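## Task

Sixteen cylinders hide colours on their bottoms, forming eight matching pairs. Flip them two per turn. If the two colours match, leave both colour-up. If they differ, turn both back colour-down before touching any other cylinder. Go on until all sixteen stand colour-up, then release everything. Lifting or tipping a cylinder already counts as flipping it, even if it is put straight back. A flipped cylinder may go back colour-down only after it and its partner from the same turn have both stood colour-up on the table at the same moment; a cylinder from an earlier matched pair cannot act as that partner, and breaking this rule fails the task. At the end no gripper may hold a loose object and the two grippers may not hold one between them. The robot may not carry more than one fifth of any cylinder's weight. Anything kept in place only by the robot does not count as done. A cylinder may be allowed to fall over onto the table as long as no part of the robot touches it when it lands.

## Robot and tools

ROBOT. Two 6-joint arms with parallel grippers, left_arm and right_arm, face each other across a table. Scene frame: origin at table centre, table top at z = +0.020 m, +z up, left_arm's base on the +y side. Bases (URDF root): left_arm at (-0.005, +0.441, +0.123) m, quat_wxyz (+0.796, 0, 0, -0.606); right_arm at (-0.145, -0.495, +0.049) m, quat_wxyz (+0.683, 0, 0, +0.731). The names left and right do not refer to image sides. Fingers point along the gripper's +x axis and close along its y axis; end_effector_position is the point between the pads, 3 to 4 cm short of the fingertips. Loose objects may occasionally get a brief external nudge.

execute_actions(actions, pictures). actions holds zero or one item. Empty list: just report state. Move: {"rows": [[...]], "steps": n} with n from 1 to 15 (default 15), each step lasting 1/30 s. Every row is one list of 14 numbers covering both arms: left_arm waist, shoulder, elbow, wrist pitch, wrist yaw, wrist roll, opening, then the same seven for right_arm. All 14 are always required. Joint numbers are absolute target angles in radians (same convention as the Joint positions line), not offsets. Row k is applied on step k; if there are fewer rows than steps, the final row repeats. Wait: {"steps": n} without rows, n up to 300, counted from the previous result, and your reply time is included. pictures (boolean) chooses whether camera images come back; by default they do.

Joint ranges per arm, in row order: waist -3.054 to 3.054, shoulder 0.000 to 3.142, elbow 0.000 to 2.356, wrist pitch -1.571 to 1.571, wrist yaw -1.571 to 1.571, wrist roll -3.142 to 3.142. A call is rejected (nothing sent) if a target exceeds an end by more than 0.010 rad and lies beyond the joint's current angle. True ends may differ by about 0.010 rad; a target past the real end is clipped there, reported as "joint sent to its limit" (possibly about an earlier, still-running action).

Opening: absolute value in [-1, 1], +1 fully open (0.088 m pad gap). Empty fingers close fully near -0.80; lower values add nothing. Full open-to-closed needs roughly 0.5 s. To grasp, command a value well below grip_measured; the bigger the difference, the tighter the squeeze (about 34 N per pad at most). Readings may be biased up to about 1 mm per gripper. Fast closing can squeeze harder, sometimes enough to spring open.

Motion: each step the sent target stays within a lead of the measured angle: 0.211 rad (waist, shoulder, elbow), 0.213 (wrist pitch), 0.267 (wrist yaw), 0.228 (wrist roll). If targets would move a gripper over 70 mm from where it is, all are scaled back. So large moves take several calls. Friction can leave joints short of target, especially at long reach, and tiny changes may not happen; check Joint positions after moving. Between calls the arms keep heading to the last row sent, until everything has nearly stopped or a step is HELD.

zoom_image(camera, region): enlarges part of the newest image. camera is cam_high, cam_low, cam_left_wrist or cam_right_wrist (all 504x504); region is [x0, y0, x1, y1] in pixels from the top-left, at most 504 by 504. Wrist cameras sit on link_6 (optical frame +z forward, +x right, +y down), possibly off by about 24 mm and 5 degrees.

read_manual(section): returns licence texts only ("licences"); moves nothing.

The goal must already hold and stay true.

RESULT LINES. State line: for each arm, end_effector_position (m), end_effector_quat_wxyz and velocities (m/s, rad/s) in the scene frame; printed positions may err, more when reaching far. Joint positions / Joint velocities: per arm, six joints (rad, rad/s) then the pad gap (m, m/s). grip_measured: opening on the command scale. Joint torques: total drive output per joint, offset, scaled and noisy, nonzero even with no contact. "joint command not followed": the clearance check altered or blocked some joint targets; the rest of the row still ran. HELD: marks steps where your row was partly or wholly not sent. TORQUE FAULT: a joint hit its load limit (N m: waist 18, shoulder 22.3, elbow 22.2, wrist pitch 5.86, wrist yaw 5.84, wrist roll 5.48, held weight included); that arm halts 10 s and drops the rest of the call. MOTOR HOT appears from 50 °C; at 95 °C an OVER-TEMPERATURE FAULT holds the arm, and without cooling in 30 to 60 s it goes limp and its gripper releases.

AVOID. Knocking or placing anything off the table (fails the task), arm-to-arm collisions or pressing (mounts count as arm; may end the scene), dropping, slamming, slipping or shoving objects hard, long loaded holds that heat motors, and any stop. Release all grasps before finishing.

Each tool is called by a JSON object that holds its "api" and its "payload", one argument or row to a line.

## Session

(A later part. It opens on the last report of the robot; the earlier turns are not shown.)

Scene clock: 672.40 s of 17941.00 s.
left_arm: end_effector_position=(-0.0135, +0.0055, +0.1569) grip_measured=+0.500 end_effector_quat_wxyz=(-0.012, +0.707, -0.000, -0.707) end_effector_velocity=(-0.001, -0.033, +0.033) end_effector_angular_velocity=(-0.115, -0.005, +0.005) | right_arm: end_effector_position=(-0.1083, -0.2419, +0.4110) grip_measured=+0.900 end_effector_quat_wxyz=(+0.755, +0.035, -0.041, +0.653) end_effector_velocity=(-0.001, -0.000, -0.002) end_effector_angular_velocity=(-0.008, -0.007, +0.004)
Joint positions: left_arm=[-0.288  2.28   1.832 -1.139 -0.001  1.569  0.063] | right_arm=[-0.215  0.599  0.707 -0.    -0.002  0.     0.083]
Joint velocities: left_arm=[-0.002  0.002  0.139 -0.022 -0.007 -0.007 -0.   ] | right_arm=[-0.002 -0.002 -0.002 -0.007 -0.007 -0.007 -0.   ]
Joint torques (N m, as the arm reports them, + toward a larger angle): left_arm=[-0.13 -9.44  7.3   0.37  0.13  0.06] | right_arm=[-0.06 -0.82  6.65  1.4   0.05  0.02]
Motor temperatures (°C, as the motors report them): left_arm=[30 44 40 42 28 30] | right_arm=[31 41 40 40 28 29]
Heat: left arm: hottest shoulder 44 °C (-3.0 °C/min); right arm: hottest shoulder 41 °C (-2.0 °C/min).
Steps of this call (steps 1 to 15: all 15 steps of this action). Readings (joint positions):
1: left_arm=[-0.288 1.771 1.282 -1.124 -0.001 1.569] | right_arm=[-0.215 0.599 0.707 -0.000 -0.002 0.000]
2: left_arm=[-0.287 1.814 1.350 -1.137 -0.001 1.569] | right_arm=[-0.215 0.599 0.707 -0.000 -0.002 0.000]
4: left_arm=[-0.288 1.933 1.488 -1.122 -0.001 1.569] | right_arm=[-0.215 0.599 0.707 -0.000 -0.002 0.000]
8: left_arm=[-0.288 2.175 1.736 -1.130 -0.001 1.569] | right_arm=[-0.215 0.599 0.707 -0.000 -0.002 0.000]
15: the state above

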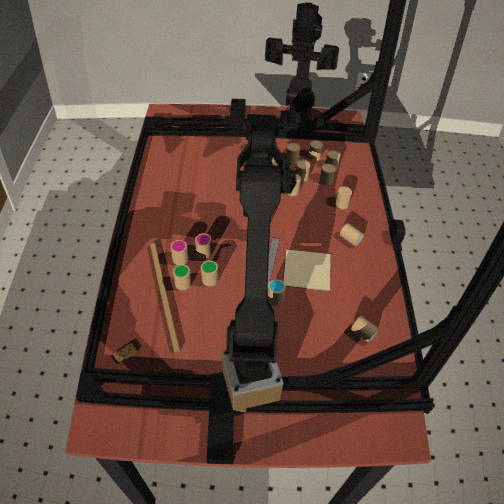

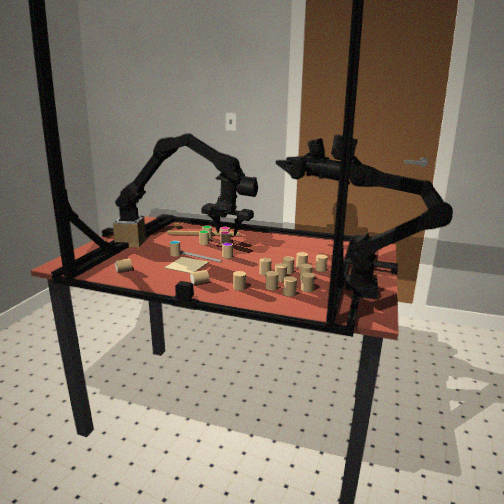

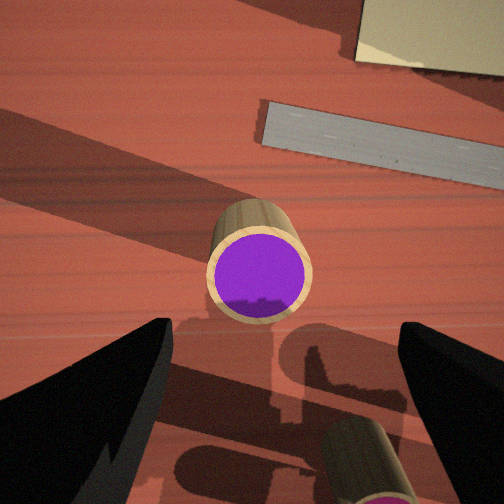

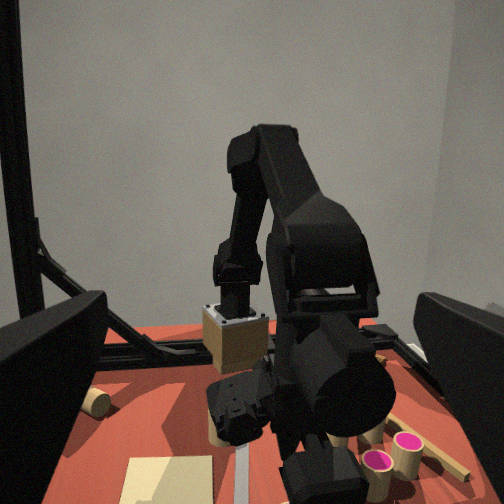

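{"api": "execute_actions", "payload": {
  "actions": [
    {"rows":[[-0.29,2.3,1.85,-1.13,0,1.571,0.6,-0.216,0.6,0.7,0.0,0,0,0.9],[-0.29,2.312,1.835,-1.11,0,1.571,0.6,-0.216,0.6,0.7,0.0,0,0,0.9],[-0.29,2.324,1.82,-1.08,0,1.571,0.6,-0.216,0.6,0.7,0.0,0,0,0.9],[-0.29,2.336,1.804,-1.05,0,1.571,0.6,-0.216,0.6,0.7,0.0,0,0,0.9],[-0.29,2.349,1.789,-1.025,0,1.571,0.6,-0.216,0.6,0.7,0.0,0,0,0.9],[-0.29,2.361,1.773,-0.995,0,1.571,0.6,-0.216,0.6,0.7,0.0,0,0,0.9],[-0.29,2.373,1.758,-0.97,0,1.571,0.6,-0.216,0.6,0.7,0.0,0,0,0.9],[-0.29,2.385,1.742,-0.94,0,1.571,0.6,-0.216,0.6,0.7,0.0,0,0,0.9],[-0.29,2.398,1.727,-0.91,0,1.571,0.6,-0.216,0.6,0.7,0.0,0,0,0.9],[-0.29,2.41,1.711,-0.885,0,1.571,0.6,-0.216,0.6,0.7,0.0,0,0,0.9],[-0.29,2.41,1.711,-0.872,0,1.571,0.6,-0.216,0.6,0.7,0.0,0,0,0.9]],"steps":15}
  ],
  "pictures": false
}}

{"api": "execute_actions", "payload": {
  "actions": [
    {"rows":[[-0.29,2.41,1.711,-0.872,0,1.571,-0.7,-0.216,0.6,0.7,0.0,0,0,0.9]],"steps":11}
  ],
  "pictures": false
}}

{"api": "execute_actions", "payload": {
  "actions": [
    {"rows":[[-0.29,2.37,1.75,-0.95,0,1.571,-0.7,-0.216,0.6,0.7,0.0,0,0,0.9],[-0.29,2.33,1.78,-1.0,0,1.571,-0.7,-0.216,0.6,0.7,0.0,0,0,0.9],[-0.29,2.2,1.78,-1.0,0,1.571,-0.7,-0.216,0.6,0.7,0.0,0,0,0.9],[-0.29,2.0,1.78,-1.0,0,1.571,-0.7,-0.216,0.6,0.7,0.0,0,0,0.9],[-0.29,2.0,1.78,-1.0,0,1.571,-0.7,-0.216,0.6,0.7,0.0,0,0,0.9],[-0.29,2.0,1.78,-1.0,0,1.571,-0.7,-0.216,0.6,0.7,0.0,0,0,0.9],[-0.43,1.058,0.9,-0.6,0,1.571,-0.7,-0.216,0.6,0.7,0.0,0,0,0.9]],"steps":15}
  ],
  "pictures": false
}}

{"api": "execute_actions", "payload": {
  "actions": [
    {"rows":[[-0.43,1.058,0.672,0.386,0,1.571,-0.7,-0.216,0.6,0.7,0.0,0,0,0.9]],"steps":12}
  ],
  "pictures": false
}}

{"api": "execute_actions", "payload": {
  "actions": [
    {"rows":[[-0.43,1.058,0.672,0.386,0,1.571,-0.7,-0.216,1.379,1.172,0.207,0,0,0.9]],"steps":15}
  ]
}}

Scene clock: 683.60 s of 17941.00 s.
left_arm: end_effector_position=(-0.0136, +0.0018, +0.0714) grip_measured=+0.600 end_effector_quat_wxyz=(-0.013, +0.707, +0.001, -0.707) end_effector_velocity=(+0.002, +0.002, -0.032) end_effector_angular_velocity=(-0.017, -0.007, +0.010) | right_arm: end_effector_position=(-0.1083, -0.2419, +0.4108) grip_measured=+0.900 end_effector_quat_wxyz=(+0.755, +0.035, -0.041, +0.653) end_effector_velocity=(-0.001, -0.000, -0.002) end_effector_angular_velocity=(-0.013, -0.036, +0.001)
Joint positions: left_arm=[-0.288  2.415  1.711 -0.886 -0.001  1.569  0.068] | right_arm=[-0.215  0.599  0.707 -0.    -0.002  0.     0.083]
Joint velocities: left_arm=[ 0.002  0.037 -0.071  0.125 -0.007 -0.007 -0.   ] | right_arm=[-0.002 -0.002 -0.002 -0.007 -0.007 -0.037 -0.   ]
Joint torques (N m, as the arm reports them, + toward a larger angle): left_arm=[ -0.11 -10.49   6.22   0.71   0.12   0.04] | right_arm=[-0.09 -0.77  6.71  1.41  0.05  0.  ]
Motor temperatures (°C, as the motors report them): left_arm=[30 48 40 40 28 30] | right_arm=[31 40 40 41 28 29]
Heat: left arm: hottest shoulder 48 °C (+0.0 °C/min); right arm: hottest wrist pitch 41 °C (-1.0 °C/min).
Steps of this call (steps 1 to 30: the robot went on to your last target; steps 31 to 100: nothing new was sent; then 7.37 s passed at rest; steps 101 to 115: all 15 steps of this action). Readings (joint positions):
101: left_arm=[-0.288 2.281 1.844 -1.139 -0.001 1.569] | right_arm=[-0.215 0.599 0.707 -0.000 -0.002 0.000]
102: left_arm=[-0.288 2.284 1.844 -1.133 -0.001 1.569] | right_arm=[-0.215 0.599 0.707 -0.000 -0.002 0.000]
104: left_arm=[-0.288 2.294 1.836 -1.095 -0.001 1.569] | right_arm=[-0.215 0.599 0.707 -0.000 -0.002 0.000]
108: left_arm=[-0.288 2.337 1.787 -1.000 -0.001 1.569] | right_arm=[-0.215 0.599 0.707 -0.000 -0.002 0.000]
115: the state above

Scene clock: 683.97 s of 17941.00 s.
left_arm: end_effector_position=(-0.0137, -0.0005, +0.0711) grip_measured=+0.026 end_effector_quat_wxyz=(-0.009, +0.707, -0.003, -0.707) end_effector_velocity=(+0.000, +0.005, +0.001) end_effector_angular_velocity=(+0.022, -0.008, +0.005) | right_arm: end_effector_position=(-0.1083, -0.2419, +0.4108) grip_measured=+0.900 end_effector_quat_wxyz=(+0.755, +0.035, -0.041, +0.653) end_effector_velocity=(-0.001, -0.000, +0.001) end_effector_angular_velocity=(+0.006, -0.009, +0.004)
Joint positions: left_arm=[-0.288  2.415  1.71  -0.874 -0.001  1.569  0.04 ] | right_arm=[-0.215  0.599  0.707 -0.    -0.002  0.     0.083]
Joint velocities: left_arm=[-0.002 -0.002 -0.002 -0.022 -0.007 -0.007 -0.   ] | right_arm=[-0.002 -0.002 -0.002  0.007 -0.007 -0.007 -0.   ]
Joint torques (N m, as the arm reports them, + toward a larger angle): left_arm=[ -0.16 -10.2    5.78   0.54   0.11   0.05] | right_arm=[-0.05 -0.78  6.69  1.39  0.03  0.  ]
Motor temperatures (°C, as the motors report them): left_arm=[30 48 40 40 28 30] | right_arm=[31 39 40 41 28 29]
Heat: left arm: hottest shoulder 48 °C (+0.0 °C/min); right arm: hottest wrist pitch 41 °C (-1.0 °C/min).
Steps of this call (steps 1 to 11: all 11 steps of this action). Readings (joint positions):
1: left_arm=[-0.288 2.415 1.710 -0.882 -0.001 1.569] | right_arm=[-0.215 0.599 0.707 -0.000 -0.002 0.000]
2: left_arm=[-0.288 2.415 1.710 -0.879 -0.001 1.569] | right_arm=[-0.215 0.599 0.707 -0.000 -0.002 0.000]
4: left_arm=[-0.288 2.415 1.710 -0.873 -0.001 1.569] | right_arm=[-0.215 0.599 0.707 -0.000 -0.002 0.000]
8: left_arm=[-0.288 2.415 1.710 -0.874 -0.001 1.569] | right_arm=[-0.215 0.599 0.707 -0.000 -0.002 0.000]
11: the state above

Scene clock: 684.47 s of 17941.00 s.
left_arm: end_effector_position=(-0.0767, +0.0465, +0.2317) grip_measured=+0.025 end_effector_quat_wxyz=(+0.103, +0.669, -0.224, -0.701) end_effector_velocity=(+0.132, +0.449, +0.110) end_effector_angular_velocity=(-0.214, +0.035, +0.134) | right_arm: end_effector_position=(-0.1083, -0.2419, +0.4108) grip_measured=+0.900 end_effector_quat_wxyz=(+0.755, +0.035, -0.041, +0.653) end_effector_velocity=(-0.002, +0.000, -0.005) end_effector_angular_velocity=(-0.025, -0.019, +0.007)
Joint positions: left_arm=[-0.447  1.713  1.226 -0.615  0.003  1.569  0.04 ] | right_arm=[-0.215  0.599  0.707 -0.    -0.002  0.     0.083]
Joint velocities: left_arm=[ 0.125 -1.956 -1.893  0.154 -0.007 -0.007  0.   ] | right_arm=[ 0.002 -0.002 -0.002 -0.022 -0.007 -0.022 -0.   ]
Joint torques (N m, as the arm reports them, + toward a larger angle): left_arm=[ 0.91 -7.29  5.3   1.19  0.02  0.03] | right_arm=[-0.11 -0.8   6.67  1.42  0.04  0.03]
Motor temperatures (°C, as the motors report them): left_arm=[30 49 40 40 28 30] | right_arm=[31 39 40 41 28 29]
Heat: left arm: hottest shoulder 49 °C (+1.0 °C/min); right arm: hottest wrist pitch 41 °C (-1.0 °C/min).
Steps of this call (steps 1 to 15: all 15 steps of this action). Readings (joint positions):
1: left_arm=[-0.288 2.411 1.716 -0.886 -0.001 1.569] | right_arm=[-0.215 0.599 0.707 -0.000 -0.002 0.000]
2: left_arm=[-0.288 2.405 1.729 -0.923 -0.001 1.569] | right_arm=[-0.215 0.599 0.707 -0.000 -0.002 0.000]
4: left_arm=[-0.288 2.361 1.737 -0.963 -0.001 1.569] | right_arm=[-0.215 0.599 0.707 -0.000 -0.002 0.000]
8: left_arm=[-0.317 2.169 1.648 -0.841 -0.010 1.569] | right_arm=[-0.215 0.599 0.707 -0.000 -0.002 0.000]
15: the state above

Scene clock: 684.87 s of 17941.00 s.
left_arm: end_effector_position=(-0.0629, +0.0878, +0.3669) grip_measured=+0.025 end_effector_quat_wxyz=(+0.388, +0.520, -0.478, -0.592) end_effector_velocity=(-0.010, -0.052, +0.575) end_effector_angular_velocity=(-2.455, +0.405, -0.008) | right_arm: end_effector_position=(-0.1083, -0.2419, +0.4108) grip_measured=+0.900 end_effector_quat_wxyz=(+0.755, +0.035, -0.041, +0.653) end_effector_velocity=(+0.002, -0.000, -0.002) end_effector_angular_velocity=(-0.008, -0.005, -0.011)
Joint positions: left_arm=[-0.43   1.085  0.687  0.151  0.003  1.568  0.04 ] | right_arm=[-0.215  0.599  0.707 -0.    -0.002  0.     0.083]
Joint velocities: left_arm=[-0.002 -0.413 -0.012  2.088  0.007 -0.007 -0.   ] | right_arm=[-0.002 -0.002 -0.002 -0.007  0.007 -0.007 -0.   ]
Joint torques (N m, as the arm reports them, + toward a larger angle): left_arm=[-0.01 -3.04  6.32  1.9  -0.05  0.  ] | right_arm=[-0.18 -0.77  6.7   1.41  0.04  0.02]
Motor temperatures (°C, as the motors report them): left_arm=[30 49 40 40 28 30] | right_arm=[31 39 40 41 28 29]
Heat: left arm: hottest shoulder 49 °C (+1.0 °C/min); right arm: hottest wrist pitch 41 °C (-1.0 °C/min).
Steps of this call (steps 1 to 12: all 12 steps of this action). Readings (joint positions):
1: left_arm=[-0.442 1.647 1.159 -0.577 0.003 1.568] | right_arm=[-0.215 0.599 0.707 -0.000 -0.002 0.000]
2: left_arm=[-0.437 1.584 1.090 -0.504 0.003 1.568] | right_arm=[-0.215 0.599 0.707 -0.000 -0.002 0.000]
4: left_arm=[-0.430 1.462 0.964 -0.367 0.003 1.568] | right_arm=[-0.215 0.599 0.707 -0.000 -0.002 0.000]
8: left_arm=[-0.430 1.210 0.739 -0.119 0.003 1.568] | right_arm=[-0.215 0.599 0.707 -0.000 -0.002 0.000]
12: the state above

Scene clock: 685.37 s of 17941.00 s.
left_arm: end_effector_position=(-0.0631, +0.0866, +0.4217) grip_measured=+0.024 end_effector_quat_wxyz=(+0.458, +0.457, -0.539, -0.539) end_effector_velocity=(-0.001, +0.001, -0.002) end_effector_angular_velocity=(+0.008, +0.006, -0.000) | right_arm: end_effector_position=(-0.0828, -0.0701, +0.4319) grip_measured=+0.900 end_effector_quat_wxyz=(+0.756, +0.009, -0.010, +0.654) end_effector_velocity=(+0.038, +0.258, -0.441) end_effector_angular_velocity=(-1.144, +0.162, +0.005)
Joint positions: left_arm=[-0.43   1.059  0.678  0.382  0.003  1.569  0.04 ] | right_arm=[-0.215  1.341  1.167  0.201 -0.002  0.     0.083]
Joint velocities: left_arm=[-0.007 -0.002 -0.002 -0.007 -0.007 -0.007  0.   ] | right_arm=[-0.002  0.926 -0.046 -0.183 -0.007 -0.007 -0.   ]
Joint torques (N m, as the arm reports them, + toward a larger angle): left_arm=[-0.07 -3.41  7.15  2.27 -0.07 -0.01] | right_arm=[-0.13 -9.23  8.52  1.93  0.04  0.03]
Motor temperatures (°C, as the motors report them): left_arm=[30 49 40 40 28 30] | right_arm=[31 39 40 41 28 29]
Heat: left arm: hottest shoulder 49 °C (+1.0 °C/min); right arm: hottest wrist pitch 41 °C (-1.0 °C/min).
Steps of this call (steps 1 to 15: all 15 steps of this action). Readings (joint positions):
1: left_arm=[-0.430 1.075 0.687 0.218 0.003 1.568] | right_arm=[-0.215 0.627 0.727 0.023 -0.002 0.000]
2: left_arm=[-0.430 1.069 0.687 0.275 0.003 1.568] | right_arm=[-0.215 0.678 0.768 0.081 -0.002 0.000]
4: left_arm=[-0.430 1.061 0.687 0.337 0.003 1.569] | right_arm=[-0.215 0.809 0.895 0.155 -0.002 0.000]
8: left_arm=[-0.430 1.059 0.681 0.372 0.003 1.569] | right_arm=[-0.215 1.045 1.128 0.210 -0.002 0.000]
15: the state above

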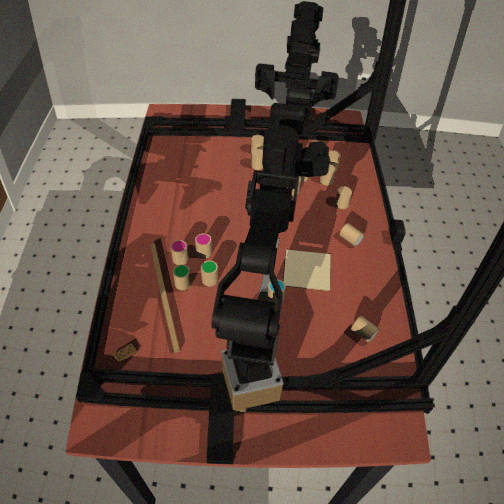

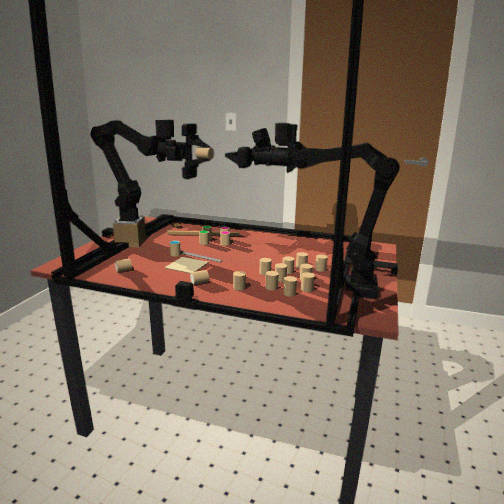

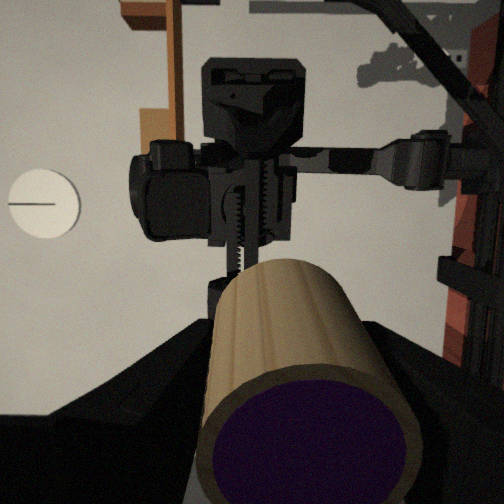

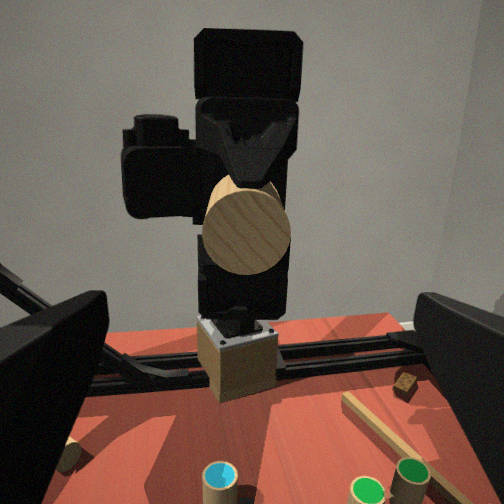

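{"api": "execute_actions", "payload": {
  "actions": [
    {"rows":[[-0.43,1.2,0.77,0.44,0,1.571,-0.7,-0.216,1.379,1.172,0.207,0,0,0.9],[-0.43,1.2,0.77,0.44,0,1.571,-0.7,-0.216,1.379,1.172,0.207,0,0,0.9],[-0.43,1.33,0.86,0.48,0,1.571,-0.7,-0.216,1.379,1.172,0.207,0,0,0.9],[-0.43,1.33,0.86,0.48,0,1.571,-0.7,-0.216,1.379,1.172,0.207,0,0,0.9],[-0.43,1.43,0.93,0.51,0,1.571,-0.7,-0.216,1.379,1.172,0.207,0,0,0.9],[-0.43,1.43,0.93,0.51,0,1.571,-0.7,-0.216,1.379,1.172,0.207,0,0,0.9],[-0.43,1.535,1.005,0.54,0,1.571,-0.7,-0.216,1.379,1.172,0.207,0,0,0.9]],"steps":14}
  ],
  "pictures": false
}}

{"api": "execute_actions", "payload": {
  "actions": [
    {"rows":[[-0.43,1.535,1.005,0.54,0,1.571,-0.7,-0.216,1.379,1.172,0.207,0,0,-0.7]],"steps":12}
  ],
  "pictures": false
}}

{"api": "execute_actions", "payload": {
  "actions": [
    {"rows":[[-0.43,1.535,1.005,0.54,0,1.571,0.6,-0.216,1.379,1.172,0.207,0,0,-0.7]],"steps":11}
  ],
  "pictures": false
}}

{"api": "execute_actions", "payload": {
  "actions": [
    {"rows":[[-0.43,1.43,0.93,0.51,0,1.571,0.6,-0.216,1.379,1.172,0.207,0,0,-0.7],[-0.43,1.33,0.86,0.48,0,1.571,0.6,-0.216,1.379,1.172,0.207,0,0,-0.7],[-0.43,1.2,0.77,0.44,0,1.571,0.6,-0.216,1.379,1.172,0.207,0,0,-0.7],[-0.43,1.058,0.672,0.386,0,1.571,0.6,-0.216,1.379,1.172,0.207,0,0,-0.7]],"steps":8}
  ],
  "pictures": false
}}

{"api": "execute_actions", "payload": {
  "actions": [
    {"rows":[[-0.52,1.058,0.8,-0.87,0,1.571,0.5,-0.7,1.379,1.5,-1.31,0,0,-0.7]],"steps":14}
  ],
  "pictures": false
}}

{"api": "execute_actions", "payload": {
  "actions": [
    {"rows":[[-0.52,1.624,0.924,-0.871,0,1.571,0.5,-0.7,2.05,1.79,-1.31,0,0,-0.7]],"steps":15}
  ],
  "pictures": false
}}

{"api": "execute_actions", "payload": {
  "actions": [
    {"rows":[[-0.52,1.65,0.907,-0.85,0,1.571,0.5,-0.7,2.05,1.79,-1.31,0,0,-0.7],[-0.52,1.676,0.889,-0.81,0,1.571,0.5,-0.7,2.058,1.765,-1.29,0,0,-0.7],[-0.52,1.702,0.872,-0.766,0,1.571,0.5,-0.7,2.066,1.74,-1.26,0,0,-0.7],[-0.52,1.728,0.855,-0.725,0,1.571,0.5,-0.7,2.074,1.715,-1.225,0,0,-0.7],[-0.52,1.754,0.838,-0.683,0,1.571,0.5,-0.7,2.082,1.69,-1.19,0,0,-0.7],[-0.52,1.78,0.82,-0.64,0,1.571,0.5,-0.7,2.09,1.665,-1.16,0,0,-0.7],[-0.52,1.806,0.803,-0.6,0,1.571,0.5,-0.7,2.097,1.64,-1.125,0,0,-0.7],[-0.52,1.83,0.787,-0.555,0,1.571,0.5,-0.7,2.104,1.615,-1.09,0,0,-0.7],[-0.52,1.85,0.774,-0.515,0,1.571,0.5,-0.7,2.11,1.592,-1.06,0,0,-0.7],[-0.52,1.865,0.764,-0.485,0,1.571,0.5,-0.7,2.115,1.574,-1.035,0,0,-0.7],[-0.52,1.876,0.757,-0.465,0,1.571,0.5,-0.7,2.119,1.56,-1.015,0,0,-0.7],[-0.52,1.88,0.753,-0.455,0,1.571,0.5,-0.7,2.122,1.548,-1.0,0,0,-0.7],[-0.52,1.88,0.753,-0.455,0,1.571,0.5,-0.7,2.125,1.537,-0.983,0,0,-0.7]],"steps":15}
  ],
  "pictures": false
}}

{"api": "execute_actions", "payload": {
  "actions": [
    {"rows":[[-0.52,1.88,0.753,-0.455,0,1.571,-0.7,-0.7,2.125,1.537,-0.983,0,0,-0.7]],"steps":4}
  ],
  "pictures": false
}}

{"api": "execute_actions", "payload": {
  "actions": [
    {"rows":[[-0.52,1.88,0.753,-0.455,0,1.571,-0.7,-0.7,2.125,1.537,-0.983,0,0,0.6]],"steps":11}
  ],
  "pictures": false
}}

{"api": "execute_actions", "payload": {
  "actions": [
    {"rows":[[-0.52,1.83,0.787,-0.53,0,1.571,-0.7,-0.7,2.11,1.59,-1.05,0,0,0.6],[-0.52,1.78,0.82,-0.61,0,1.571,-0.7,-0.7,2.097,1.64,-1.115,0,0,0.6],[-0.52,1.728,0.855,-0.7,0,1.571,-0.7,-0.7,2.08,1.69,-1.18,0,0,0.6],[-0.52,1.676,0.889,-0.785,0,1.571,-0.7,-0.7,2.066,1.74,-1.245,0,0,0.6],[-0.52,1.624,0.924,-0.8,0,1.571,-0.7,-0.7,2.05,1.79,-1.31,0,0,0.6],[-0.43,1.058,0.9,-0.7,0,1.571,-0.7,-0.7,2.05,1.79,-1.31,0,0,0.6],[-0.43,1.058,0.9,-0.7,0,1.571,-0.7,-0.7,1.379,1.79,-1.31,0,0,0.6],[-0.43,1.058,0.9,-0.7,0,1.571,-0.7,-0.7,1.379,1.79,-1.31,0,0,0.6],[-0.43,1.058,0.9,-0.7,0,1.571,-0.7,-0.7,1.379,1.79,-1.31,0,0,0.6],[-0.43,1.058,0.8,0.386,0,1.571,-0.7,-0.216,1.379,1.5,-0.9,0,0,0.9]],"steps":15}
  ],
  "pictures": false
}}

{"api": "execute_actions", "payload": {
  "actions": [
    {"rows":[[-0.43,1.058,0.672,0.386,0,1.571,-0.7,-0.216,1.379,1.172,0.207,0,0,0.9]],"steps":15}
  ],
  "pictures": false
}}

{"api": "execute_actions", "payload": {
  "actions": [
    {"rows":[[-0.43,1.058,0.672,0.386,0,1.571,-0.7,-0.216,1.379,1.172,0.207,0,0,0.9]],"steps":6}
  ]
}}

Scene clock: 704.07 s of 17941.00 s.
left_arm: end_effector_position=(-0.0807, -0.0219, +0.4094) grip_measured=+0.018 end_effector_quat_wxyz=(+0.453, +0.462, -0.534, -0.544) end_effector_velocity=(-0.002, -0.010, +0.037) end_effector_angular_velocity=(-0.112, +0.025, +0.005) | right_arm: end_effector_position=(-0.0810, -0.0587, +0.4151) grip_measured=+0.900 end_effector_quat_wxyz=(+0.757, -0.003, +0.004, +0.654) end_effector_velocity=(+0.002, -0.001, +0.003) end_effector_angular_velocity=(-0.001, -0.022, -0.010)
Joint positions: left_arm=[-0.43   1.534  0.984  0.531  0.003  1.569  0.04 ] | right_arm=[-0.215  1.384  1.166  0.207 -0.002  0.     0.083]
Joint velocities: left_arm=[-0.002  0.022  0.071  0.066 -0.007 -0.007  0.   ] | right_arm=[-0.002 -0.002  0.007 -0.007  0.007 -0.022 -0.   ]
Joint torques (N m, as the arm reports them, + toward a larger angle): left_arm=[-0.06 -6.35  9.77  2.46 -0.06 -0.04] | right_arm=[-0.08 -7.16  8.42  1.42  0.03  0.02]
Motor temperatures (°C, as the motors report them): left_arm=[30 45 41 42 28 30] | right_arm=[31 40 41 42 28 29]
Heat: left arm: hottest shoulder 45 °C (-2.0 °C/min); right arm: hottest wrist pitch 42 °C (+2.0 °C/min).
Steps of this call (steps 1 to 30: the robot went on to your last target; steps 31 to 547: nothing new was sent; steps 548 to 561: all 14 steps of this action). Readings (joint positions):
548: left_arm=[-0.430 1.081 0.688 0.391 0.003 1.569] | right_arm=[-0.215 1.384 1.166 0.207 -0.002 0.000]
549: left_arm=[-0.430 1.113 0.711 0.413 0.003 1.569] | right_arm=[-0.215 1.384 1.166 0.207 -0.002 0.000]
551: left_arm=[-0.430 1.220 0.787 0.452 0.003 1.569] | right_arm=[-0.215 1.384 1.166 0.207 -0.002 0.000]
555: left_arm=[-0.430 1.434 0.933 0.511 0.003 1.569] | right_arm=[-0.215 1.384 1.166 0.207 -0.002 0.000]
561: the state above

Scene clock: 704.47 s of 17941.00 s.
left_arm: end_effector_position=(-0.0793, -0.0233, +0.4165) grip_measured=+0.018 end_effector_quat_wxyz=(+0.459, +0.459, -0.538, -0.538) end_effector_velocity=(-0.002, +0.001, +0.002) end_effector_angular_velocity=(-0.008, -0.006, -0.010) | right_arm: end_effector_position=(-0.0822, -0.0585, +0.4150) grip_measured=+0.004 end_effector_quat_wxyz=(+0.755, -0.004, +0.004, +0.655) end_effector_velocity=(-0.000, -0.001, -0.002) end_effector_angular_velocity=(-0.008, -0.006, +0.005)
Joint positions: left_arm=[-0.427  1.534  0.996  0.538  0.001  1.57   0.04 ] | right_arm=[-0.213  1.384  1.166  0.207 -0.004  0.     0.039]
Joint velocities: left_arm=[-0.002 -0.002 -0.002  0.007  0.007  0.007 -0.   ] | right_arm=[-0.002 -0.002 -0.002 -0.007 -0.007 -0.007  0.   ]
Joint torques (N m, as the arm reports them, + toward a larger angle): left_arm=[-0.23 -6.13  8.91  2.16  0.02 -0.04] | right_arm=[-0.25 -7.08  8.42  1.45  0.07  0.02]
Motor temperatures (°C, as the motors report them): left_arm=[30 45 41 42 28 30] | right_arm=[31 40 41 42 28 29]
Heat: left arm: hottest shoulder 45 °C (-2.0 °C/min); right arm: hottest wrist pitch 42 °C (+2.0 °C/min).
Steps of this call (steps 1 to 12: all 12 steps of this action). Readings (joint positions):
1: left_arm=[-0.430 1.534 0.986 0.533 0.003 1.569] | right_arm=[-0.215 1.384 1.166 0.207 -0.002 0.000]
2: left_arm=[-0.430 1.534 0.989 0.536 0.003 1.569] | right_arm=[-0.215 1.384 1.166 0.207 -0.002 0.000]
4: left_arm=[-0.430 1.534 0.995 0.538 0.003 1.569] | right_arm=[-0.215 1.384 1.166 0.207 -0.002 0.000]
8: left_arm=[-0.428 1.534 0.996 0.538 -0.001 1.569] | right_arm=[-0.213 1.384 1.166 0.207 -0.005 0.000]
12: the state above

Scene clock: 704.83 s of 17941.00 s.
left_arm: end_effector_position=(-0.0793, -0.0233, +0.4165) grip_measured=+0.589 end_effector_quat_wxyz=(+0.459, +0.459, -0.538, -0.538) end_effector_velocity=(+0.000, +0.001, -0.002) end_effector_angular_velocity=(+0.008, +0.006, +0.005) | right_arm: end_effector_position=(-0.0820, -0.0585, +0.4150) grip_measured=+0.004 end_effector_quat_wxyz=(+0.756, -0.004, +0.004, +0.655) end_effector_velocity=(-0.000, -0.001, -0.002) end_effector_angular_velocity=(-0.008, -0.006, +0.005)
Joint positions: left_arm=[-0.427  1.534  0.996  0.538  0.001  1.57   0.068] | right_arm=[-0.213  1.384  1.166  0.207 -0.003  0.     0.039]
Joint velocities: left_arm=[-0.002 -0.002 -0.002 -0.007 -0.007 -0.007  0.176] | right_arm=[-0.002 -0.002 -0.002 -0.007 -0.007 -0.007 -0.   ]
Joint torques (N m, as the arm reports them, + toward a larger angle): left_arm=[-0.21 -6.15  8.82  2.14  0.02 -0.04] | right_arm=[-0.21 -7.07  8.52  1.45  0.05  0.01]
Motor temperatures (°C, as the motors report them): left_arm=[30 45 41 42 28 30] | right_arm=[31 40 41 42 28 29]
Heat: left arm: hottest shoulder 45 °C (-2.0 °C/min); right arm: hottest wrist pitch 42 °C (+2.0 °C/min).
Steps of this call (steps 1 to 11: all 11 steps of this action). Readings (joint positions):
1: left_arm=[-0.427 1.534 0.996 0.538 0.001 1.570] | right_arm=[-0.213 1.384 1.166 0.207 -0.004 0.000]
2: left_arm=[-0.427 1.534 0.996 0.538 0.001 1.570] | right_arm=[-0.213 1.384 1.166 0.207 -0.004 0.000]
4: left_arm=[-0.427 1.534 0.996 0.538 0.001 1.570] | right_arm=[-0.213 1.384 1.166 0.207 -0.004 0.000]
8: left_arm=[-0.427 1.534 0.996 0.538 0.001 1.570] | right_arm=[-0.213 1.384 1.166 0.207 -0.003 0.000]
11: the state above

Scene clock: 705.10 s of 17941.00 s.
left_arm: end_effector_position=(-0.0645, +0.0711, +0.4069) grip_measured=+0.599 end_effector_quat_wxyz=(+0.447, +0.470, -0.528, -0.548) end_effector_velocity=(+0.038, +0.223, +0.202) end_effector_angular_velocity=(-0.681, +0.115, +0.020) | right_arm: end_effector_position=(-0.0820, -0.0585, +0.4150) grip_measured=+0.004 end_effector_quat_wxyz=(+0.756, -0.004, +0.004, +0.655) end_effector_velocity=(+0.004, -0.001, +0.004) end_effector_angular_velocity=(+0.009, -0.024, -0.014)
Joint positions: left_arm=[-0.428  1.137  0.697  0.396  0.001  1.57   0.068] | right_arm=[-0.213  1.384  1.166  0.207 -0.003  0.     0.039]
Joint velocities: left_arm=[-0.002 -1.121 -0.408 -0.022 -0.022 -0.007  0.001] | right_arm=[-0.007 -0.002  0.002  0.007  0.007 -0.022  0.   ]
Joint torques (N m, as the arm reports them, + toward a larger angle): left_arm=[-0.22 -3.78  8.7   2.25  0.01 -0.06] | right_arm=[-0.26 -7.09  8.49  1.46  0.05  0.01]
Motor temperatures (°C, as the motors report them): left_arm=[30 45 41 42 28 30] | right_arm=[31 40 41 42 28 29]
Heat: left arm: hottest shoulder 45 °C (-2.0 °C/min); right arm: hottest wrist pitch 42 °C (+2.0 °C/min).
Steps of this call (steps 1 to 8: all 8 steps of this action). Readings (joint positions):
1: left_arm=[-0.427 1.521 0.988 0.535 0.001 1.570] | right_arm=[-0.213 1.384 1.166 0.207 -0.003 0.000]
2: left_arm=[-0.427 1.485 0.958 0.516 0.001 1.570] | right_arm=[-0.213 1.384 1.166 0.207 -0.003 0.000]
4: left_arm=[-0.427 1.364 0.846 0.466 0.001 1.570] | right_arm=[-0.213 1.384 1.166 0.207 -0.003 0.000]
8: the state above

Scene clock: 705.57 s of 17941.00 s.
left_arm: end_effector_position=(-0.0788, +0.1497, +0.3006) grip_measured=+0.501 end_effector_quat_wxyz=(+0.195, +0.612, -0.355, -0.680) end_effector_velocity=(+0.074, +0.298, -0.319) end_effector_angular_velocity=(+1.967, -0.497, +0.003) | right_arm: end_effector_position=(+0.0939, -0.1708, +0.4042) grip_measured=+0.003 end_effector_quat_wxyz=(+0.871, -0.101, +0.198, +0.438) end_effector_velocity=(-0.126, -0.156, -0.412) end_effector_angular_velocity=(-1.682, +1.254, +0.075)
Joint positions: left_arm=[-0.517  1.058  0.799 -0.506 -0.002  1.57   0.064] | right_arm=[-0.701  1.38   1.492 -0.561  0.006  0.     0.039]
Joint velocities: left_arm=[-0.007 -0.002 -0.002 -2.029 -0.007 -0.007 -0.   ] | right_arm=[-0.007 -0.007 -0.002 -2.103 -0.081 -0.022 -0.001]
Joint torques (N m, as the arm reports them, + toward a larger angle): left_arm=[-0.22 -3.09  7.83  1.58  0.12 -0.04] | right_arm=[ 0.22 -6.2   8.18  1.31 -0.16  0.03]
Motor temperatures (°C, as the motors report them): left_arm=[30 45 41 42 28 30] | right_arm=[32 40 41 42 28 29]
Heat: left arm: hottest shoulder 45 °C (-2.0 °C/min); right arm: hottest wrist pitch 42 °C (+2.0 °C/min).
Steps of this call (steps 1 to 14: all 14 steps of this action). Readings (joint positions):
1: left_arm=[-0.438 1.106 0.710 0.343 -0.006 1.570] | right_arm=[-0.227 1.384 1.189 0.159 -0.015 0.000]
2: left_arm=[-0.462 1.089 0.738 0.275 -0.006 1.570] | right_arm=[-0.261 1.388 1.223 0.109 -0.015 0.000]
4: left_arm=[-0.502 1.068 0.781 0.157 -0.001 1.570] | right_arm=[-0.348 1.393 1.297 0.020 -0.007 0.001]
8: left_arm=[-0.517 1.055 0.799 -0.106 -0.002 1.570] | right_arm=[-0.544 1.390 1.437 -0.170 -0.005 0.001]
14: the state above

Scene clock: 706.07 s of 17941.00 s.
left_arm: end_effector_position=(-0.0687, +0.1899, +0.1595) grip_measured=+0.500 end_effector_quat_wxyz=(-0.087, +0.702, -0.087, -0.701) end_effector_velocity=(-0.000, -0.008, +0.004) end_effector_angular_velocity=(-0.028, -0.001, +0.010) | right_arm: end_effector_position=(+0.0889, -0.1761, +0.1595) grip_measured=+0.004 end_effector_quat_wxyz=(+0.634, -0.319, +0.627, +0.320) end_effector_velocity=(-0.044, -0.064, -0.212) end_effector_angular_velocity=(-0.726, +0.541, +0.000)
Joint positions: left_arm=[-0.518  1.62   0.917 -0.868 -0.002  1.57   0.064] | right_arm=[-0.701  2.05   1.773 -1.284  0.003  0.     0.039]
Joint velocities: left_arm=[ 0.002 -0.002  0.017  0.007 -0.007 -0.007 -0.   ] | right_arm=[-0.007  0.535 -0.042 -0.33  -0.007 -0.007 -0.   ]
Joint torques (N m, as the arm reports them, + toward a larger angle): left_arm=[-0.21 -4.86  6.46  0.28  0.14  0.03] | right_arm=[ -0.04 -14.44   8.32  -0.02  -0.13   0.02]
Motor temperatures (°C, as the motors report them): left_arm=[30 45 41 42 28 30] | right_arm=[32 41 41 42 28 29]
Heat: left arm: hottest shoulder 45 °C (-2.0 °C/min); right arm: hottest wrist pitch 42 °C (+2.0 °C/min).
Steps of this call (steps 1 to 15: all 15 steps of this action). Readings (joint positions):
1: left_arm=[-0.517 1.089 0.817 -0.588 -0.002 1.570] | right_arm=[-0.701 1.413 1.527 -0.656 0.004 0.000]
2: left_arm=[-0.518 1.141 0.851 -0.648 -0.002 1.570] | right_arm=[-0.701 1.462 1.588 -0.714 0.003 0.000]
4: left_arm=[-0.518 1.269 0.903 -0.751 -0.002 1.570] | right_arm=[-0.701 1.582 1.713 -0.823 0.003 0.000]
8: left_arm=[-0.518 1.518 0.915 -0.845 -0.002 1.570] | right_arm=[-0.701 1.762 1.770 -1.031 0.003 0.000]
15: the state above

Scene clock: 706.57 s of 17941.00 s.
left_arm: end_effector_position=(-0.0682, +0.1920, +0.0671) grip_measured=+0.500 end_effector_quat_wxyz=(-0.093, +0.703, -0.081, -0.700) end_effector_velocity=(-0.003, -0.018, -0.020) end_effector_angular_velocity=(-0.113, +0.021, +0.010) | right_arm: end_effector_position=(+0.0888, -0.1762, +0.0790) grip_measured=+0.003 end_effector_quat_wxyz=(+0.631, -0.321, +0.631, +0.319) end_effector_velocity=(-0.018, -0.022, -0.103) end_effector_angular_velocity=(-0.092, +0.077, +0.010)
Joint positions: left_arm=[-0.518  1.873  0.758 -0.474 -0.002  1.569  0.064] | right_arm=[-0.701  2.117  1.551 -1.006  0.003  0.     0.039]
Joint velocities: left_arm=[ 0.002  0.046 -0.051  0.212 -0.007 -0.007 -0.   ] | right_arm=[ 0.002  0.12  -0.242  0.242 -0.007 -0.007  0.   ]
Joint torques (N m, as the arm reports them, + toward a larger angle): left_arm=[-0.22 -5.28  4.28  0.63  0.14  0.03] | right_arm=[  0.03 -10.42   6.27   0.36  -0.09   0.02]
Motor temperatures (°C, as the motors report them): left_arm=[30 45 41 42 28 30] | right_arm=[32 41 41 42 28 29]
Heat: left arm: hottest shoulder 45 °C (-2.0 °C/min); right arm: hottest wrist pitch 42 °C (+2.0 °C/min).
Steps of this call (steps 1 to 15: all 15 steps of this action). Readings (joint positions):
1: left_arm=[-0.518 1.623 0.917 -0.867 -0.002 1.570] | right_arm=[-0.701 2.062 1.773 -1.293 0.003 0.000]
2: left_arm=[-0.518 1.631 0.914 -0.853 -0.002 1.569] | right_arm=[-0.701 2.066 1.770 -1.296 0.003 0.000]
4: left_arm=[-0.518 1.663 0.897 -0.793 -0.002 1.569] | right_arm=[-0.701 2.065 1.758 -1.271 0.003 0.000]
8: left_arm=[-0.518 1.766 0.832 -0.647 -0.002 1.569] | right_arm=[-0.701 2.070 1.683 -1.161 0.003 0.000]
15: the state above

Scene clock: 706.70 s of 17941.00 s.
left_arm: end_effector_position=(-0.0689, +0.1894, +0.0667) grip_measured=+0.049 end_effector_quat_wxyz=(-0.089, +0.703, -0.085, -0.701) end_effector_velocity=(-0.001, +0.001, -0.001) end_effector_angular_velocity=(-0.004, -0.007, +0.015) | right_arm: end_effector_position=(+0.0890, -0.1759, +0.0751) grip_measured=+0.003 end_effector_quat_wxyz=(+0.632, -0.320, +0.630, +0.319) end_effector_velocity=(+0.012, +0.016, +0.000) end_effector_angular_velocity=(+0.081, -0.050, +0.005)
Joint positions: left_arm=[-0.518  1.874  0.757 -0.459 -0.002  1.57   0.041] | right_arm=[-0.701  2.121  1.541 -0.989  0.003  0.     0.039]
Joint velocities: left_arm=[-0.007 -0.002 -0.007  0.007 -0.007 -0.022 -0.191] | right_arm=[-0.002 -0.002 -0.002  0.095 -0.007 -0.007 -0.   ]
Joint torques (N m, as the arm reports them, + toward a larger angle): left_arm=[-0.22 -5.02  3.72  0.48  0.13  0.03] | right_arm=[ 0.02 -9.87  5.63  0.18 -0.11  0.01]
Motor temperatures (°C, as the motors report them): left_arm=[30 45 41 42 28 30] | right_arm=[32 41 41 42 28 29]
Heat: left arm: hottest shoulder 45 °C (-2.0 °C/min); right arm: hottest wrist pitch 42 °C (+2.0 °C/min).
Steps of this call (steps 1 to 4: all 4 steps of this action). Readings (joint positions):
1: left_arm=[-0.518 1.874 0.757 -0.468 -0.002 1.569] | right_arm=[-0.701 2.120 1.545 -1.000 0.003 0.000]
2: left_arm=[-0.518 1.874 0.757 -0.464 -0.002 1.569] | right_arm=[-0.701 2.121 1.542 -0.995 0.003 0.000]
4: the state above

Scene clock: 707.07 s of 17941.00 s.
left_arm: end_effector_position=(-0.0689, +0.1890, +0.0666) grip_measured=+0.023 end_effector_quat_wxyz=(-0.088, +0.702, -0.086, -0.701) end_effector_velocity=(-0.002, -0.001, +0.000) end_effector_angular_velocity=(-0.005, +0.009, -0.010) | right_arm: end_effector_position=(+0.0896, -0.1750, +0.0751) grip_measured=+0.580 end_effector_quat_wxyz=(+0.633, -0.319, +0.628, +0.320) end_effector_velocity=(-0.001, -0.002, +0.000) end_effector_angular_velocity=(-0.002, +0.010, -0.010)
Joint positions: left_arm=[-0.518  1.874  0.757 -0.457 -0.002  1.57   0.04 ] | right_arm=[-0.701  2.121  1.541 -0.984  0.002  0.     0.067]
Joint velocities: left_arm=[-0.002 -0.002 -0.002  0.007  0.007  0.007 -0.   ] | right_arm=[-0.002 -0.002 -0.002 -0.007 -0.007  0.007  0.175]
Joint torques (N m, as the arm reports them, + toward a larger angle): left_arm=[-0.19 -4.91  3.7   0.58  0.16  0.03] | right_arm=[ 0.   -9.93  5.58  0.2  -0.1   0.02]
Motor temperatures (°C, as the motors report them): left_arm=[30 45 41 42 28 30] | right_arm=[32 41 41 42 28 29]
Heat: left arm: hottest shoulder 45 °C (-2.0 °C/min); right arm: hottest wrist pitch 42 °C (+2.0 °C/min).
Steps of this call (steps 1 to 11: all 11 steps of this action). Readings (joint positions):
1: left_arm=[-0.518 1.874 0.757 -0.458 -0.002 1.570] | right_arm=[-0.701 2.121 1.541 -0.986 0.003 0.000]
2: left_arm=[-0.518 1.874 0.757 -0.458 -0.002 1.570] | right_arm=[-0.701 2.121 1.541 -0.986 0.003 0.000]
4: left_arm=[-0.518 1.874 0.757 -0.458 -0.002 1.570] | right_arm=[-0.701 2.121 1.541 -0.986 0.003 0.000]
8: left_arm=[-0.518 1.874 0.757 -0.457 -0.002 1.570] | right_arm=[-0.701 2.121 1.541 -0.984 0.002 0.000]
11: the state above

Scene clock: 707.57 s of 17941.00 s.
left_arm: end_effector_position=(-0.0602, +0.1092, +0.3083) grip_measured=+0.023 end_effector_quat_wxyz=(+0.257, +0.607, -0.360, -0.660) end_effector_velocity=(-0.024, -0.151, +0.744) end_effector_angular_velocity=(-3.280, +0.538, +0.008) | right_arm: end_effector_position=(+0.0053, -0.1269, +0.2419) grip_measured=+0.873 end_effector_quat_wxyz=(+0.700, -0.301, +0.446, +0.469) end_effector_velocity=(-0.561, +0.200, +0.333) end_effector_angular_velocity=(+1.318, -0.526, +1.516)
Joint positions: left_arm=[-0.432  1.153  0.812 -0.322  0.003  1.569  0.04 ] | right_arm=[-0.455  1.704  1.566 -0.998  0.004 -0.     0.082]
Joint velocities: left_arm=[-0.002 -1.35  -0.085  2.059 -0.007 -0.007 -0.   ] | right_arm=[ 1.487 -1.116 -0.466  0.769 -0.022 -0.022  0.017]
Joint torques (N m, as the arm reports them, + toward a larger angle): left_arm=[ 0.11 -3.44  6.91  2.07 -0.03 -0.03] | right_arm=[ -0.67 -11.5    6.18   0.7   -0.04   0.03]
Motor temperatures (°C, as the motors report them): left_arm=[30 45 41 42 28 30] | right_arm=[32 41 41 42 28 29]
Heat: left arm: hottest shoulder 45 °C (-2.0 °C/min); right arm: hottest wrist pitch 42 °C (+2.0 °C/min).
Steps of this call (steps 1 to 15: all 15 steps of this action). Readings (joint positions):
1: left_arm=[-0.518 1.870 0.761 -0.470 -0.002 1.570] | right_arm=[-0.701 2.121 1.548 -0.999 0.002 0.000]
2: left_arm=[-0.518 1.858 0.772 -0.511 -0.002 1.570] | right_arm=[-0.701 2.121 1.566 -1.036 0.002 0.000]
4: left_arm=[-0.518 1.798 0.809 -0.641 -0.002 1.570] | right_arm=[-0.701 2.120 1.627 -1.133 0.002 0.000]
8: left_arm=[-0.468 1.580 0.880 -0.691 0.003 1.569] | right_arm=[-0.701 2.040 1.739 -1.255 0.002 0.000]
15: the state above

Scene clock: 708.07 s of 17941.00 s.
left_arm: end_effector_position=(-0.0638, +0.0871, +0.4174) grip_measured=+0.023 end_effector_quat_wxyz=(+0.453, +0.461, -0.536, -0.543) end_effector_velocity=(+0.000, -0.001, +0.018) end_effector_angular_velocity=(-0.076, +0.035, +0.005) | right_arm: end_effector_position=(-0.0819, -0.0640, +0.3658) grip_measured=+0.900 end_effector_quat_wxyz=(+0.751, -0.081, +0.094, +0.649) end_effector_velocity=(+0.016, +0.106, +0.426) end_effector_angular_velocity=(+1.994, -0.287, +0.003)
Joint positions: left_arm=[-0.432  1.058  0.673  0.37   0.003  1.57   0.04 ] | right_arm=[-0.215  1.389  1.178 -0.038 -0.002  0.     0.083]
Joint velocities: left_arm=[-0.002  0.002  0.002  0.081 -0.007 -0.022  0.   ] | right_arm=[-0.002 -0.002 -0.002  2.015 -0.007  0.007 -0.   ]
Joint torques (N m, as the arm reports them, + toward a larger angle): left_arm=[ 0.15 -3.33  7.75  2.48 -0.05 -0.04] | right_arm=[-0.09 -7.71  7.25  1.53  0.04  0.01]
Motor temperatures (°C, as the motors report them): left_arm=[30 45 41 42 28 30] | right_arm=[32 41 41 42 28 29]
Heat: left arm: hottest shoulder 45 °C (-2.0 °C/min); right arm: hottest wrist pitch 42 °C (+2.0 °C/min).
Steps of this call (steps 1 to 15: all 15 steps of this action). Readings (joint positions):
1: left_arm=[-0.432 1.115 0.791 -0.235 0.003 1.569] | right_arm=[-0.405 1.662 1.531 -0.945 0.003 -0.000]
2: left_arm=[-0.432 1.082 0.768 -0.163 0.003 1.569] | right_arm=[-0.351 1.608 1.481 -0.880 0.003 -0.000]
4: left_arm=[-0.432 1.056 0.722 -0.042 0.003 1.569] | right_arm=[-0.256 1.493 1.360 -0.753 -0.006 -0.000]
8: left_arm=[-0.432 1.066 0.673 0.206 0.003 1.569] | right_arm=[-0.212 1.390 1.215 -0.496 -0.005 0.001]
15: the state above

Scene clock: 708.27 s of 17941.00 s.
left_arm: end_effector_position=(-0.0638, +0.0871, +0.4199) grip_measured=+0.023 end_effector_quat_wxyz=(+0.457, +0.458, -0.539, -0.541) end_effector_velocity=(+0.000, +0.001, -0.002) end_effector_angular_velocity=(+0.008, +0.006, +0.005) | right_arm: end_effector_position=(-0.0811, -0.0588, +0.4154) grip_measured=+0.900 end_effector_quat_wxyz=(+0.756, -0.007, +0.009, +0.654) end_effector_velocity=(-0.000, -0.001, +0.061) end_effector_angular_velocity=(+0.272, -0.048, +0.005)
Joint positions: left_arm=[-0.432  1.058  0.673  0.382  0.003  1.57   0.04 ] | right_arm=[-0.215  1.384  1.178  0.183 -0.002  0.     0.083]
Joint velocities: left_arm=[-0.002 -0.002 -0.002 -0.007 -0.007 -0.007 -0.   ] | right_arm=[-0.002 -0.007 -0.002  0.271 -0.007 -0.007 -0.   ]
Joint torques (N m, as the arm reports them, + toward a larger angle): left_arm=[ 0.12 -3.29  7.66  2.27 -0.05 -0.04] | right_arm=[-0.11 -7.    7.23  1.44  0.04  0.02]
Motor temperatures (°C, as the motors report them): left_arm=[30 45 41 42 28 30] | right_arm=[32 41 41 42 28 29]
Heat: left arm: hottest shoulder 45 °C (-2.0 °C/min); right arm: hottest wrist pitch 42 °C (+2.0 °C/min).
Steps of this call (steps 1 to 6: all 6 steps of this action). Readings (joint positions):
1: left_arm=[-0.432 1.058 0.673 0.374 0.003 1.570] | right_arm=[-0.215 1.389 1.178 0.028 -0.002 0.000]
2: left_arm=[-0.432 1.058 0.673 0.378 0.003 1.570] | right_arm=[-0.215 1.389 1.178 0.087 -0.002 0.000]
4: left_arm=[-0.432 1.058 0.673 0.382 0.003 1.570] | right_arm=[-0.215 1.386 1.178 0.155 -0.002 0.000]
6: the state above

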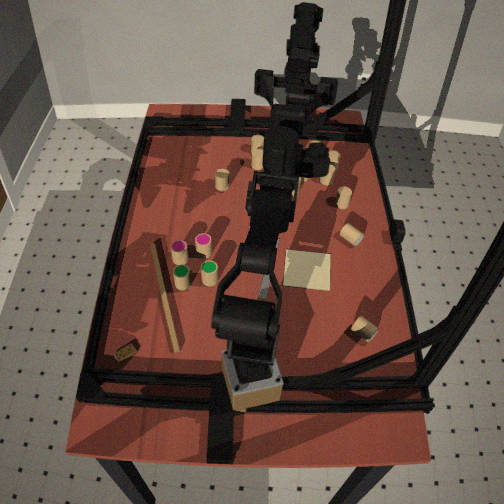

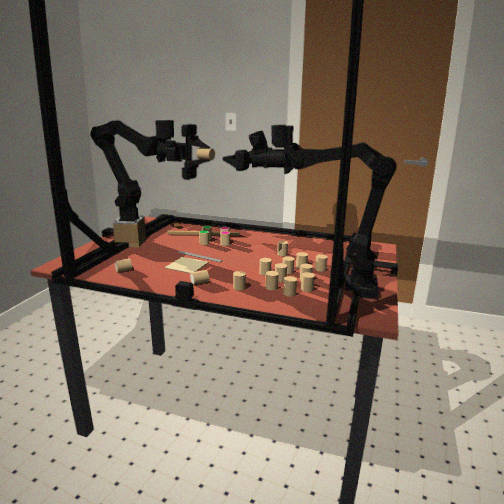

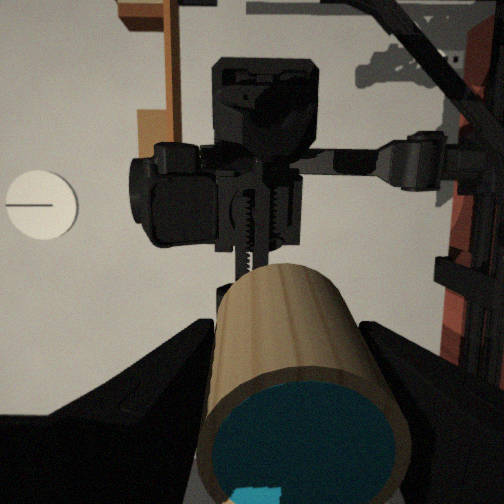

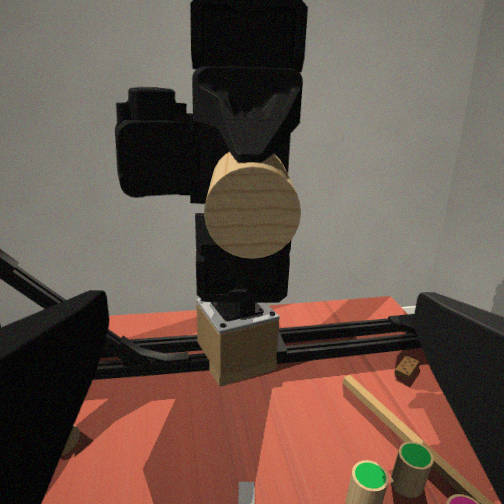

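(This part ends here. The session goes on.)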